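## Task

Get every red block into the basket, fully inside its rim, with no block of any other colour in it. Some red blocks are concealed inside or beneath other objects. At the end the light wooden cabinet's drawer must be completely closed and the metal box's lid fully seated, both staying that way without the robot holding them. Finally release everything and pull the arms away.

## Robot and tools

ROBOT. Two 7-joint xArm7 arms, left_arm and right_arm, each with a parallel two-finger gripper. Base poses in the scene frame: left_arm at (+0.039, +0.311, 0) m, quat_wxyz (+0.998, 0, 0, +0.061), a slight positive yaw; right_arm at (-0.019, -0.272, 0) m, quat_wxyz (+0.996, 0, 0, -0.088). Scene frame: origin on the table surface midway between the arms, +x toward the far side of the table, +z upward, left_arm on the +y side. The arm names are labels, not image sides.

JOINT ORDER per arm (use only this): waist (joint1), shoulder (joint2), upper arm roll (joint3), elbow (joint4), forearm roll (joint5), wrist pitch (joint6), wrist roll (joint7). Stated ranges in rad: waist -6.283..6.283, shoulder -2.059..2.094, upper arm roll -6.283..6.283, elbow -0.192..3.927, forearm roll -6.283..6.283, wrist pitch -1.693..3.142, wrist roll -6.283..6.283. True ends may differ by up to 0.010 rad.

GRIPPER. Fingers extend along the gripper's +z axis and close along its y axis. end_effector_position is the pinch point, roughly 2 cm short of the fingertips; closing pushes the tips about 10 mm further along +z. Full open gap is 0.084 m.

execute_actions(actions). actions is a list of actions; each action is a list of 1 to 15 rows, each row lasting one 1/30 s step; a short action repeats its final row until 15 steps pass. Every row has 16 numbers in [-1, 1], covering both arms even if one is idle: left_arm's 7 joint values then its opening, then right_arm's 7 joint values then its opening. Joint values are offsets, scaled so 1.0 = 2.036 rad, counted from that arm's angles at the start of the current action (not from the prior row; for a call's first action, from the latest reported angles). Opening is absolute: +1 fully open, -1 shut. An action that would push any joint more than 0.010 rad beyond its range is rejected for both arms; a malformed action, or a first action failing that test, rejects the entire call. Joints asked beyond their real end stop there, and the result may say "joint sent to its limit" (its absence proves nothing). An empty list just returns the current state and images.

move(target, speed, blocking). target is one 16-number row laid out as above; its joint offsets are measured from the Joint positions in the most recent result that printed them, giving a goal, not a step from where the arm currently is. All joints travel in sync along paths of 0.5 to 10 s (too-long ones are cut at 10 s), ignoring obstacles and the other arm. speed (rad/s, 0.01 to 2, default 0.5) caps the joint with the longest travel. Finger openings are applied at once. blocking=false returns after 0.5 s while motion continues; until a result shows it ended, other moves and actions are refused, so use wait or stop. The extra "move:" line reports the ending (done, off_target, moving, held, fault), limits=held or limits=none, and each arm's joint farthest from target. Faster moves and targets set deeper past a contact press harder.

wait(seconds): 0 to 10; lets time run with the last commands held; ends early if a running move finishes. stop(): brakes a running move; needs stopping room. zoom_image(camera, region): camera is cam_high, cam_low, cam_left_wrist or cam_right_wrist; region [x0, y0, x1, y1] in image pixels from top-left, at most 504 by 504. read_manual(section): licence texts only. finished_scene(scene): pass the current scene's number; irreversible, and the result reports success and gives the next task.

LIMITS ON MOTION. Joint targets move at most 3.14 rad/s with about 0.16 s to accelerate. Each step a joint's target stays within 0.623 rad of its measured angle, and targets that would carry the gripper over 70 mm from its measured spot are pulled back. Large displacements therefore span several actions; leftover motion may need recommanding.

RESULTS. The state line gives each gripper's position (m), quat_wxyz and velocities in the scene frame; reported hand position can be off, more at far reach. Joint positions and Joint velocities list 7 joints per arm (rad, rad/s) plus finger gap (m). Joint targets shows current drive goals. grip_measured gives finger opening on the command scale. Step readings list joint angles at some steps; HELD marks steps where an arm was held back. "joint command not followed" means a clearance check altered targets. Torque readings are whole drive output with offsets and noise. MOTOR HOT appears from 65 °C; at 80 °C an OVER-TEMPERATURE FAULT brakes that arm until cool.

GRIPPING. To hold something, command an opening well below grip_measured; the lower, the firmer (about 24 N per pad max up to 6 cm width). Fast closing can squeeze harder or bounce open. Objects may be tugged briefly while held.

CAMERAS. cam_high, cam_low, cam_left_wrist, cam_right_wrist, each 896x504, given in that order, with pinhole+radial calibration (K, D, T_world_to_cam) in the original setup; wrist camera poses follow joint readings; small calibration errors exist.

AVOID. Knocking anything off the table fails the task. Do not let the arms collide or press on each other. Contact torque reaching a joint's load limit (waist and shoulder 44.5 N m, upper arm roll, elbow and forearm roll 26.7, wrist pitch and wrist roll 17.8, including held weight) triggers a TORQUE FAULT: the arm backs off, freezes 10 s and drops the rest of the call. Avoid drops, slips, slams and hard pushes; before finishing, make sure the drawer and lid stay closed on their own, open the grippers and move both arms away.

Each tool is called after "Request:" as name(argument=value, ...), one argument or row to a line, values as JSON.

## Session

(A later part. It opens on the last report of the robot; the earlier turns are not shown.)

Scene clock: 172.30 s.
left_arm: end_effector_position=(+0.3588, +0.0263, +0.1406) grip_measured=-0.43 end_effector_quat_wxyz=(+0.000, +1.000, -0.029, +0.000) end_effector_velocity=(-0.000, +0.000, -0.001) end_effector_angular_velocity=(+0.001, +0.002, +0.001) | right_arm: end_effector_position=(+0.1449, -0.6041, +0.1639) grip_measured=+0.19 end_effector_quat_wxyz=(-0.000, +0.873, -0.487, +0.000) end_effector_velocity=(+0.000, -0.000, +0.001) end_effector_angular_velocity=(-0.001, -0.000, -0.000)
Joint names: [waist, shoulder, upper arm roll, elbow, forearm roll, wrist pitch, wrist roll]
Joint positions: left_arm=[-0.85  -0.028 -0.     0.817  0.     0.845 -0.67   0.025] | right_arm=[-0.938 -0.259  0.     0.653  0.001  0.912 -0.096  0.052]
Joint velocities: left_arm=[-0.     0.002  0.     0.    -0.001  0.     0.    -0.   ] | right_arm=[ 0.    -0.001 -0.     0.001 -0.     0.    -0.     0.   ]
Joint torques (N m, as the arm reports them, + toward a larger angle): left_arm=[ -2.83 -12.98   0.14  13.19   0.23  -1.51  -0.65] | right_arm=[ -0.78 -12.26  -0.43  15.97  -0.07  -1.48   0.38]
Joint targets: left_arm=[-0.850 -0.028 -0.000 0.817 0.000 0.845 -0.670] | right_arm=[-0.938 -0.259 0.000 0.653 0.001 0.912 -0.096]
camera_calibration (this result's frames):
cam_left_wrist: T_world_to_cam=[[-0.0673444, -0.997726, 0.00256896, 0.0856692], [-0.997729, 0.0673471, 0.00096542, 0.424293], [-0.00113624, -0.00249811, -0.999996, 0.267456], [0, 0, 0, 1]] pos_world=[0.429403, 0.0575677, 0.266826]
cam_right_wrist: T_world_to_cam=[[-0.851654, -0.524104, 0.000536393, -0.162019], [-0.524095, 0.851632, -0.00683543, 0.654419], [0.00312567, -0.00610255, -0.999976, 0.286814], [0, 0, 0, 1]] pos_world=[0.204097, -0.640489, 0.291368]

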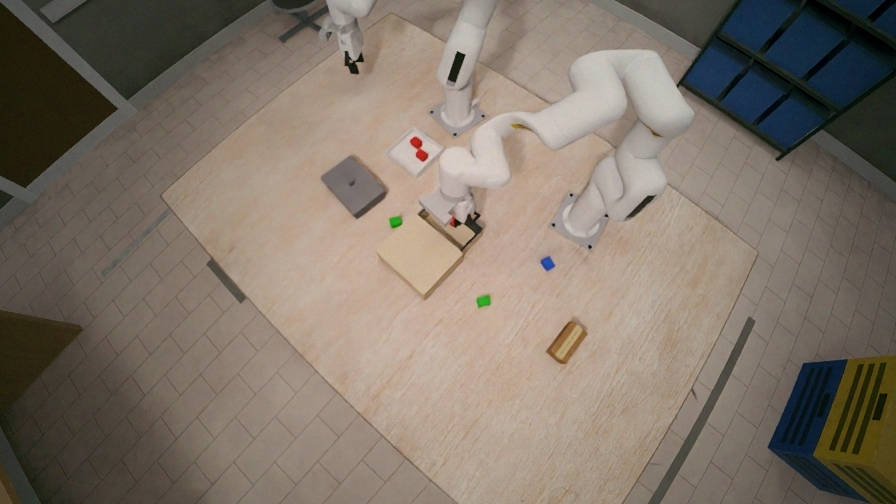

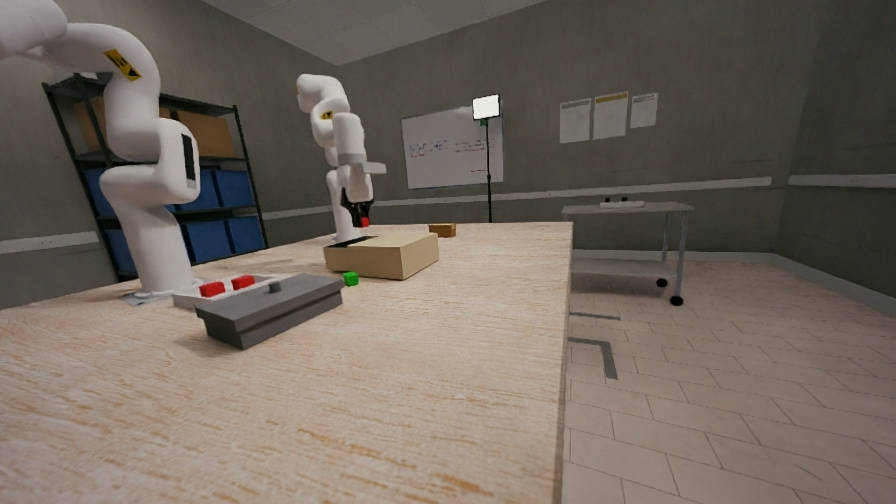

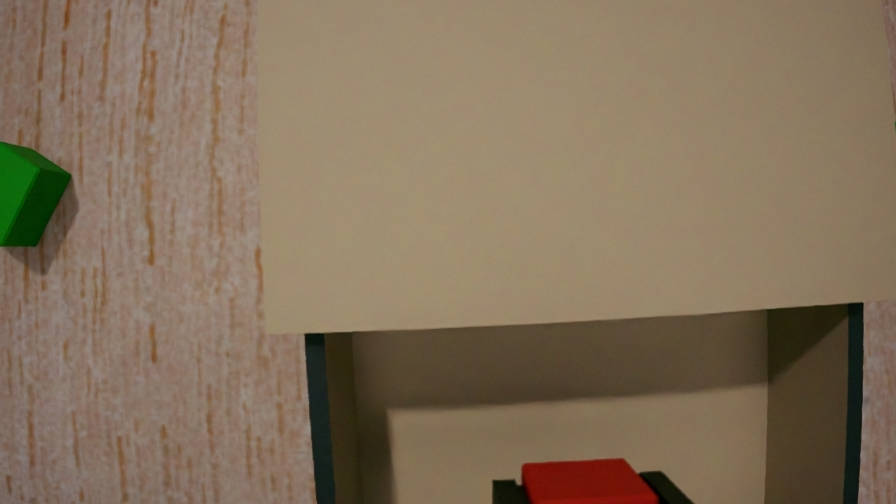

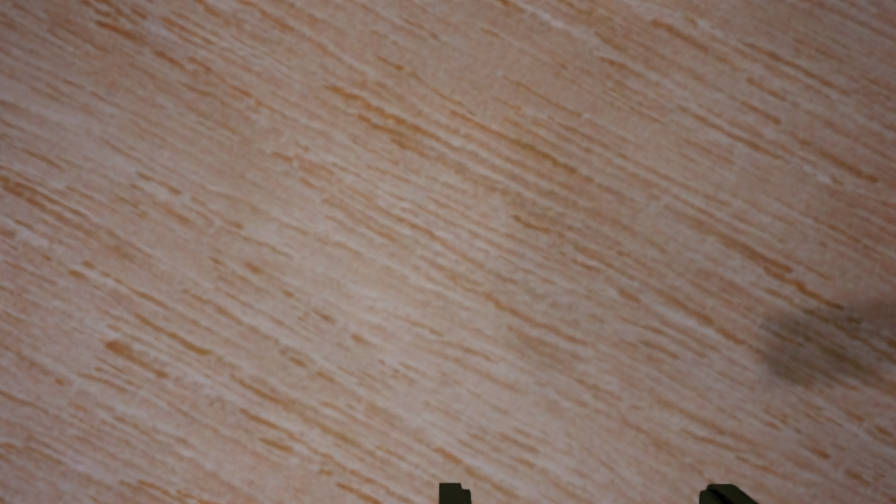

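Request:
move(
  target=[-0.2615,0.3602,0,0.459,0,0.0989,-0.29,-1,0,0,0,0,0,0,0,0.2],
  speed=0.6,
)

Request:
move(
  target=[0,0.03,0,-0.013,0,-0.043,0,-1,0,0,0,0,0,0,0,0.2],
  speed=0.15,
)

Scene clock: 179.30 s.
left_arm: end_effector_position=(+0.2352, -0.2994, +0.1003) grip_measured=-0.43 end_effector_quat_wxyz=(+0.000, +1.000, -0.000, +0.000) end_effector_velocity=(-0.001, -0.001, -0.000) end_effector_angular_velocity=(-0.000, -0.001, -0.001) | right_arm: end_effector_position=(+0.1449, -0.6041, +0.1639) grip_measured=+0.19 end_effector_quat_wxyz=(-0.000, +0.873, -0.487, +0.000) end_effector_velocity=(-0.000, -0.000, -0.000) end_effector_angular_velocity=(+0.001, +0.000, -0.000)
Joint names: [waist, shoulder, upper arm roll, elbow, forearm roll, wrist pitch, wrist roll]
Joint positions: left_arm=[-1.382  0.705 -0.     1.751  0.     1.046 -1.26   0.025] | right_arm=[-0.938 -0.259  0.     0.653  0.001  0.912 -0.096  0.052]
Joint velocities: left_arm=[-0.002  0.002  0.     0.002  0.001 -0.    -0.001 -0.   ] | right_arm=[ 0.     0.001 -0.001 -0.     0.    -0.001 -0.     0.   ]
Joint torques (N m, as the arm reports them, + toward a larger angle): left_arm=[ -2.57 -23.79   0.01  14.09   0.43  -1.5   -0.74] | right_arm=[ -0.85 -12.16  -0.22  16.15  -0.18  -1.57   0.4 ]
Joint targets: left_arm=[-1.383 0.705 -0.000 1.752 0.000 1.046 -1.260] | right_arm=[-0.938 -0.259 0.000 0.653 0.001 0.912 -0.096]
move: done; limits=none; left_arm: farthest joint: the waist, 0.000 radians from its target (0.532 radians at the start); right_arm: farthest joint: the waist, 0.000 radians from its target (0.000 radians at the start)
camera_calibration (this result's frames):
cam_left_wrist: T_world_to_cam=[[-0.00902744, -0.999955, 0.0027416, -0.261847], [-0.999958, 0.00903094, 0.0012698, 0.306049], [-0.0012945, -0.00273003, -0.999995, 0.226171], [0, 0, 0, 1]] pos_world=[0.303966, -0.263982, 0.226499]
cam_right_wrist: T_world_to_cam=[[-0.851654, -0.524104, 0.000536376, -0.162019], [-0.524095, 0.851633, -0.00683546, 0.654419], [0.00312569, -0.00610256, -0.999976, 0.286814], [0, 0, 0, 1]] pos_world=[0.204097, -0.640489, 0.291368]

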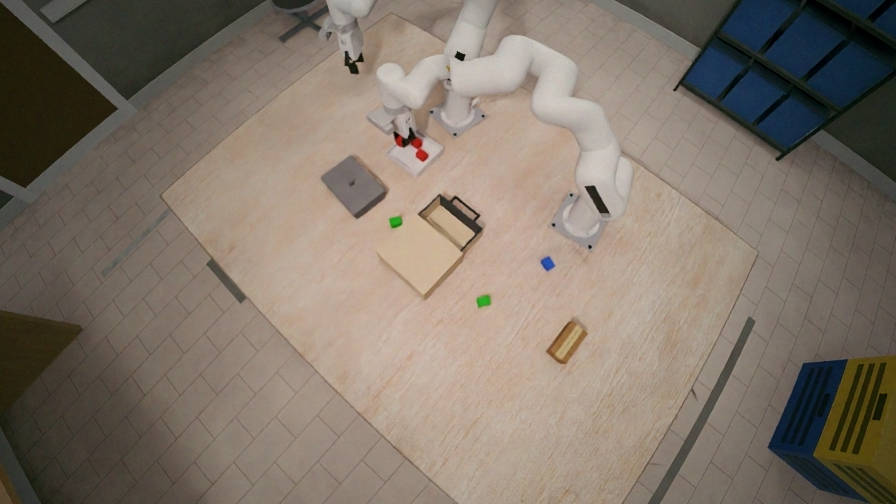

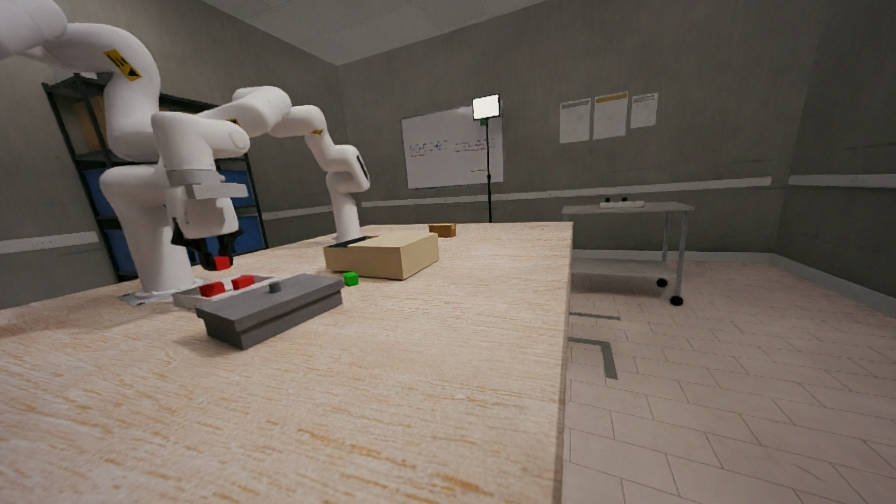

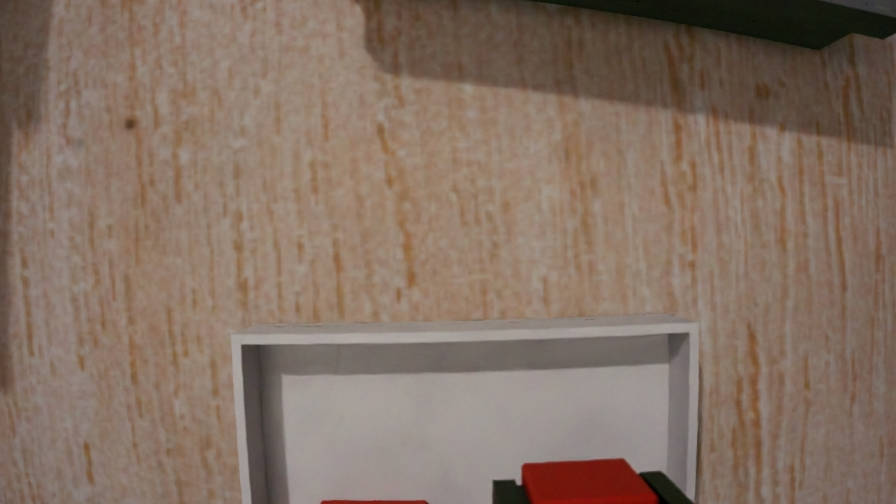

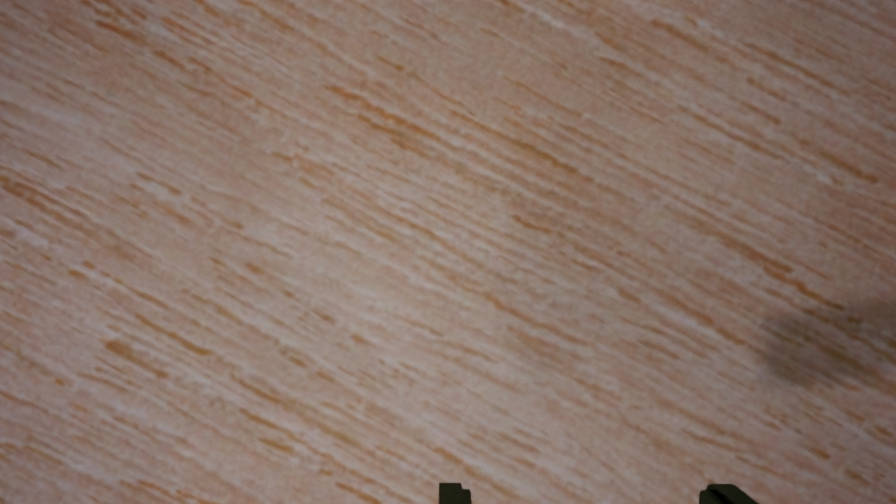

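Scene clock: 180.33 s.
left_arm: end_effector_position=(+0.2355, -0.3003, +0.0575) grip_measured=-0.43 end_effector_quat_wxyz=(+0.000, +1.000, -0.000, +0.000) end_effector_velocity=(-0.000, +0.002, -0.005) end_effector_angular_velocity=(+0.008, +0.002, +0.000) | right_arm: end_effector_position=(+0.1449, -0.6041, +0.1639) grip_measured=+0.19 end_effector_quat_wxyz=(-0.000, +0.873, -0.487, +0.000) end_effector_velocity=(-0.000, -0.001, +0.000) end_effector_angular_velocity=(-0.001, -0.001, -0.003)
Joint names: [waist, shoulder, upper arm roll, elbow, forearm roll, wrist pitch, wrist roll]
Joint positions: left_arm=[-1.382  0.765 -0.     1.725  0.     0.959 -1.26   0.025] | right_arm=[-0.938 -0.259  0.     0.653  0.001  0.912 -0.096  0.052]
Joint velocities: left_arm=[ 0.     0.005  0.    -0.004  0.    -0.001  0.    -0.   ] | right_arm=[-0.     0.    -0.002  0.001 -0.    -0.001  0.002  0.   ]
Joint torques (N m, as the arm reports them, + toward a larger angle): left_arm=[ -2.62 -24.01  -0.13  13.8    0.21  -1.38  -0.63] | right_arm=[ -0.71 -12.28  -0.33  16.05  -0.29  -1.44   0.37]
Joint targets: left_arm=[-1.382 0.766 -0.000 1.725 0.000 0.959 -1.260] | right_arm=[-0.938 -0.259 0.000 0.653 0.001 0.912 -0.096]
move: done; limits=none; left_arm: farthest joint: the shoulder, 0.001 radians from its target (0.061 radians at the start); right_arm: farthest joint: the waist, 0.000 radians from its target (0.000 radians at the start)
camera_calibration (this result's frames):
cam_left_wrist: T_world_to_cam=[[-0.00904297, -0.999953, 0.00345472, -0.262643], [-0.999959, 0.00904668, 0.00105927, 0.306398], [-0.00109047, -0.00344499, -0.999993, 0.183069], [0, 0, 0, 1]] pos_world=[0.30421, -0.264772, 0.183651]
cam_right_wrist: T_world_to_cam=[[-0.851654, -0.524104, 0.000536458, -0.162019], [-0.524095, 0.851632, -0.0068354, 0.654419], [0.00312559, -0.00610255, -0.999976, 0.286814], [0, 0, 0, 1]] pos_world=[0.204097, -0.640489, 0.291368]

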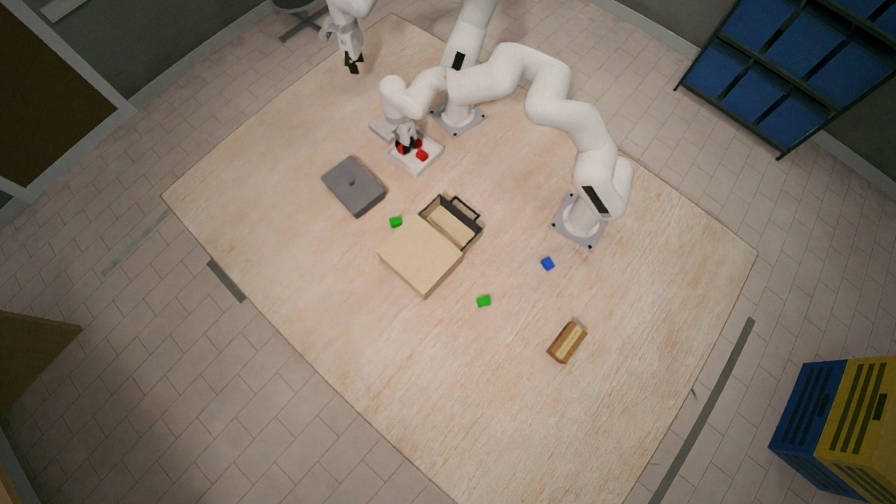

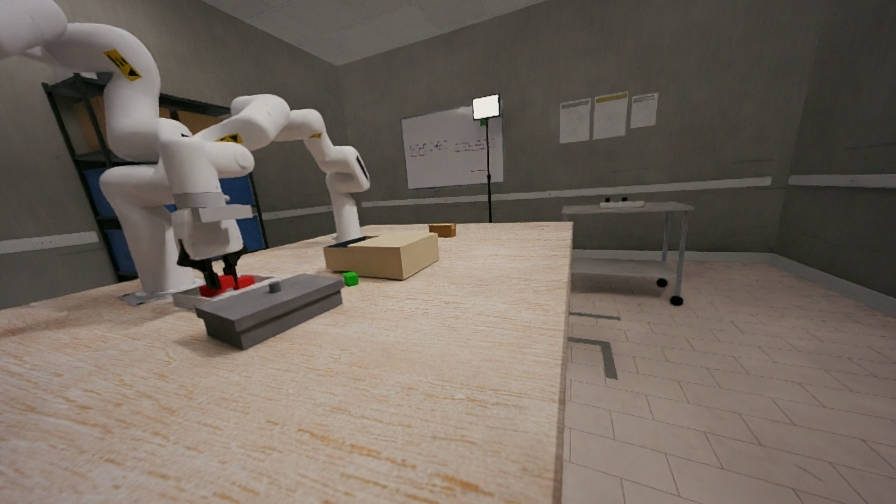

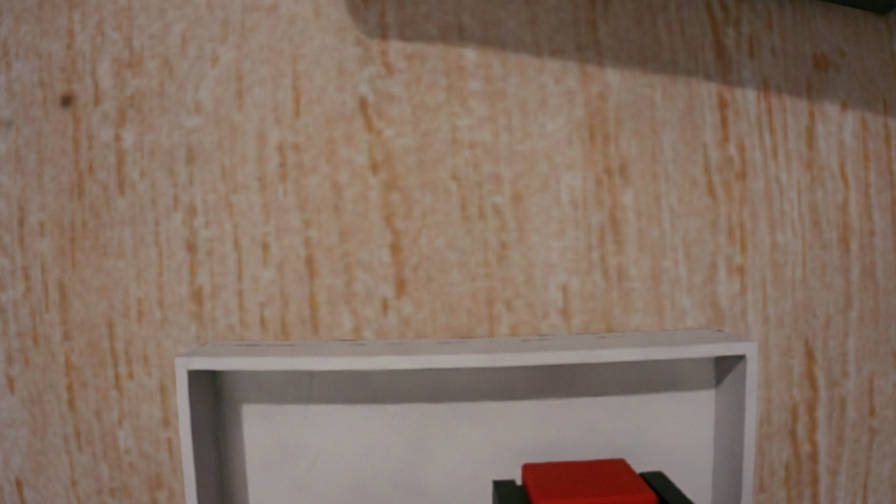

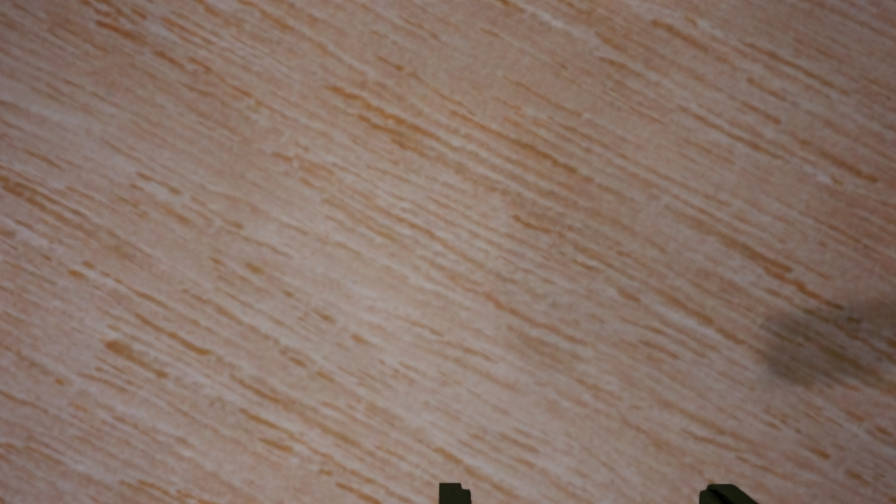

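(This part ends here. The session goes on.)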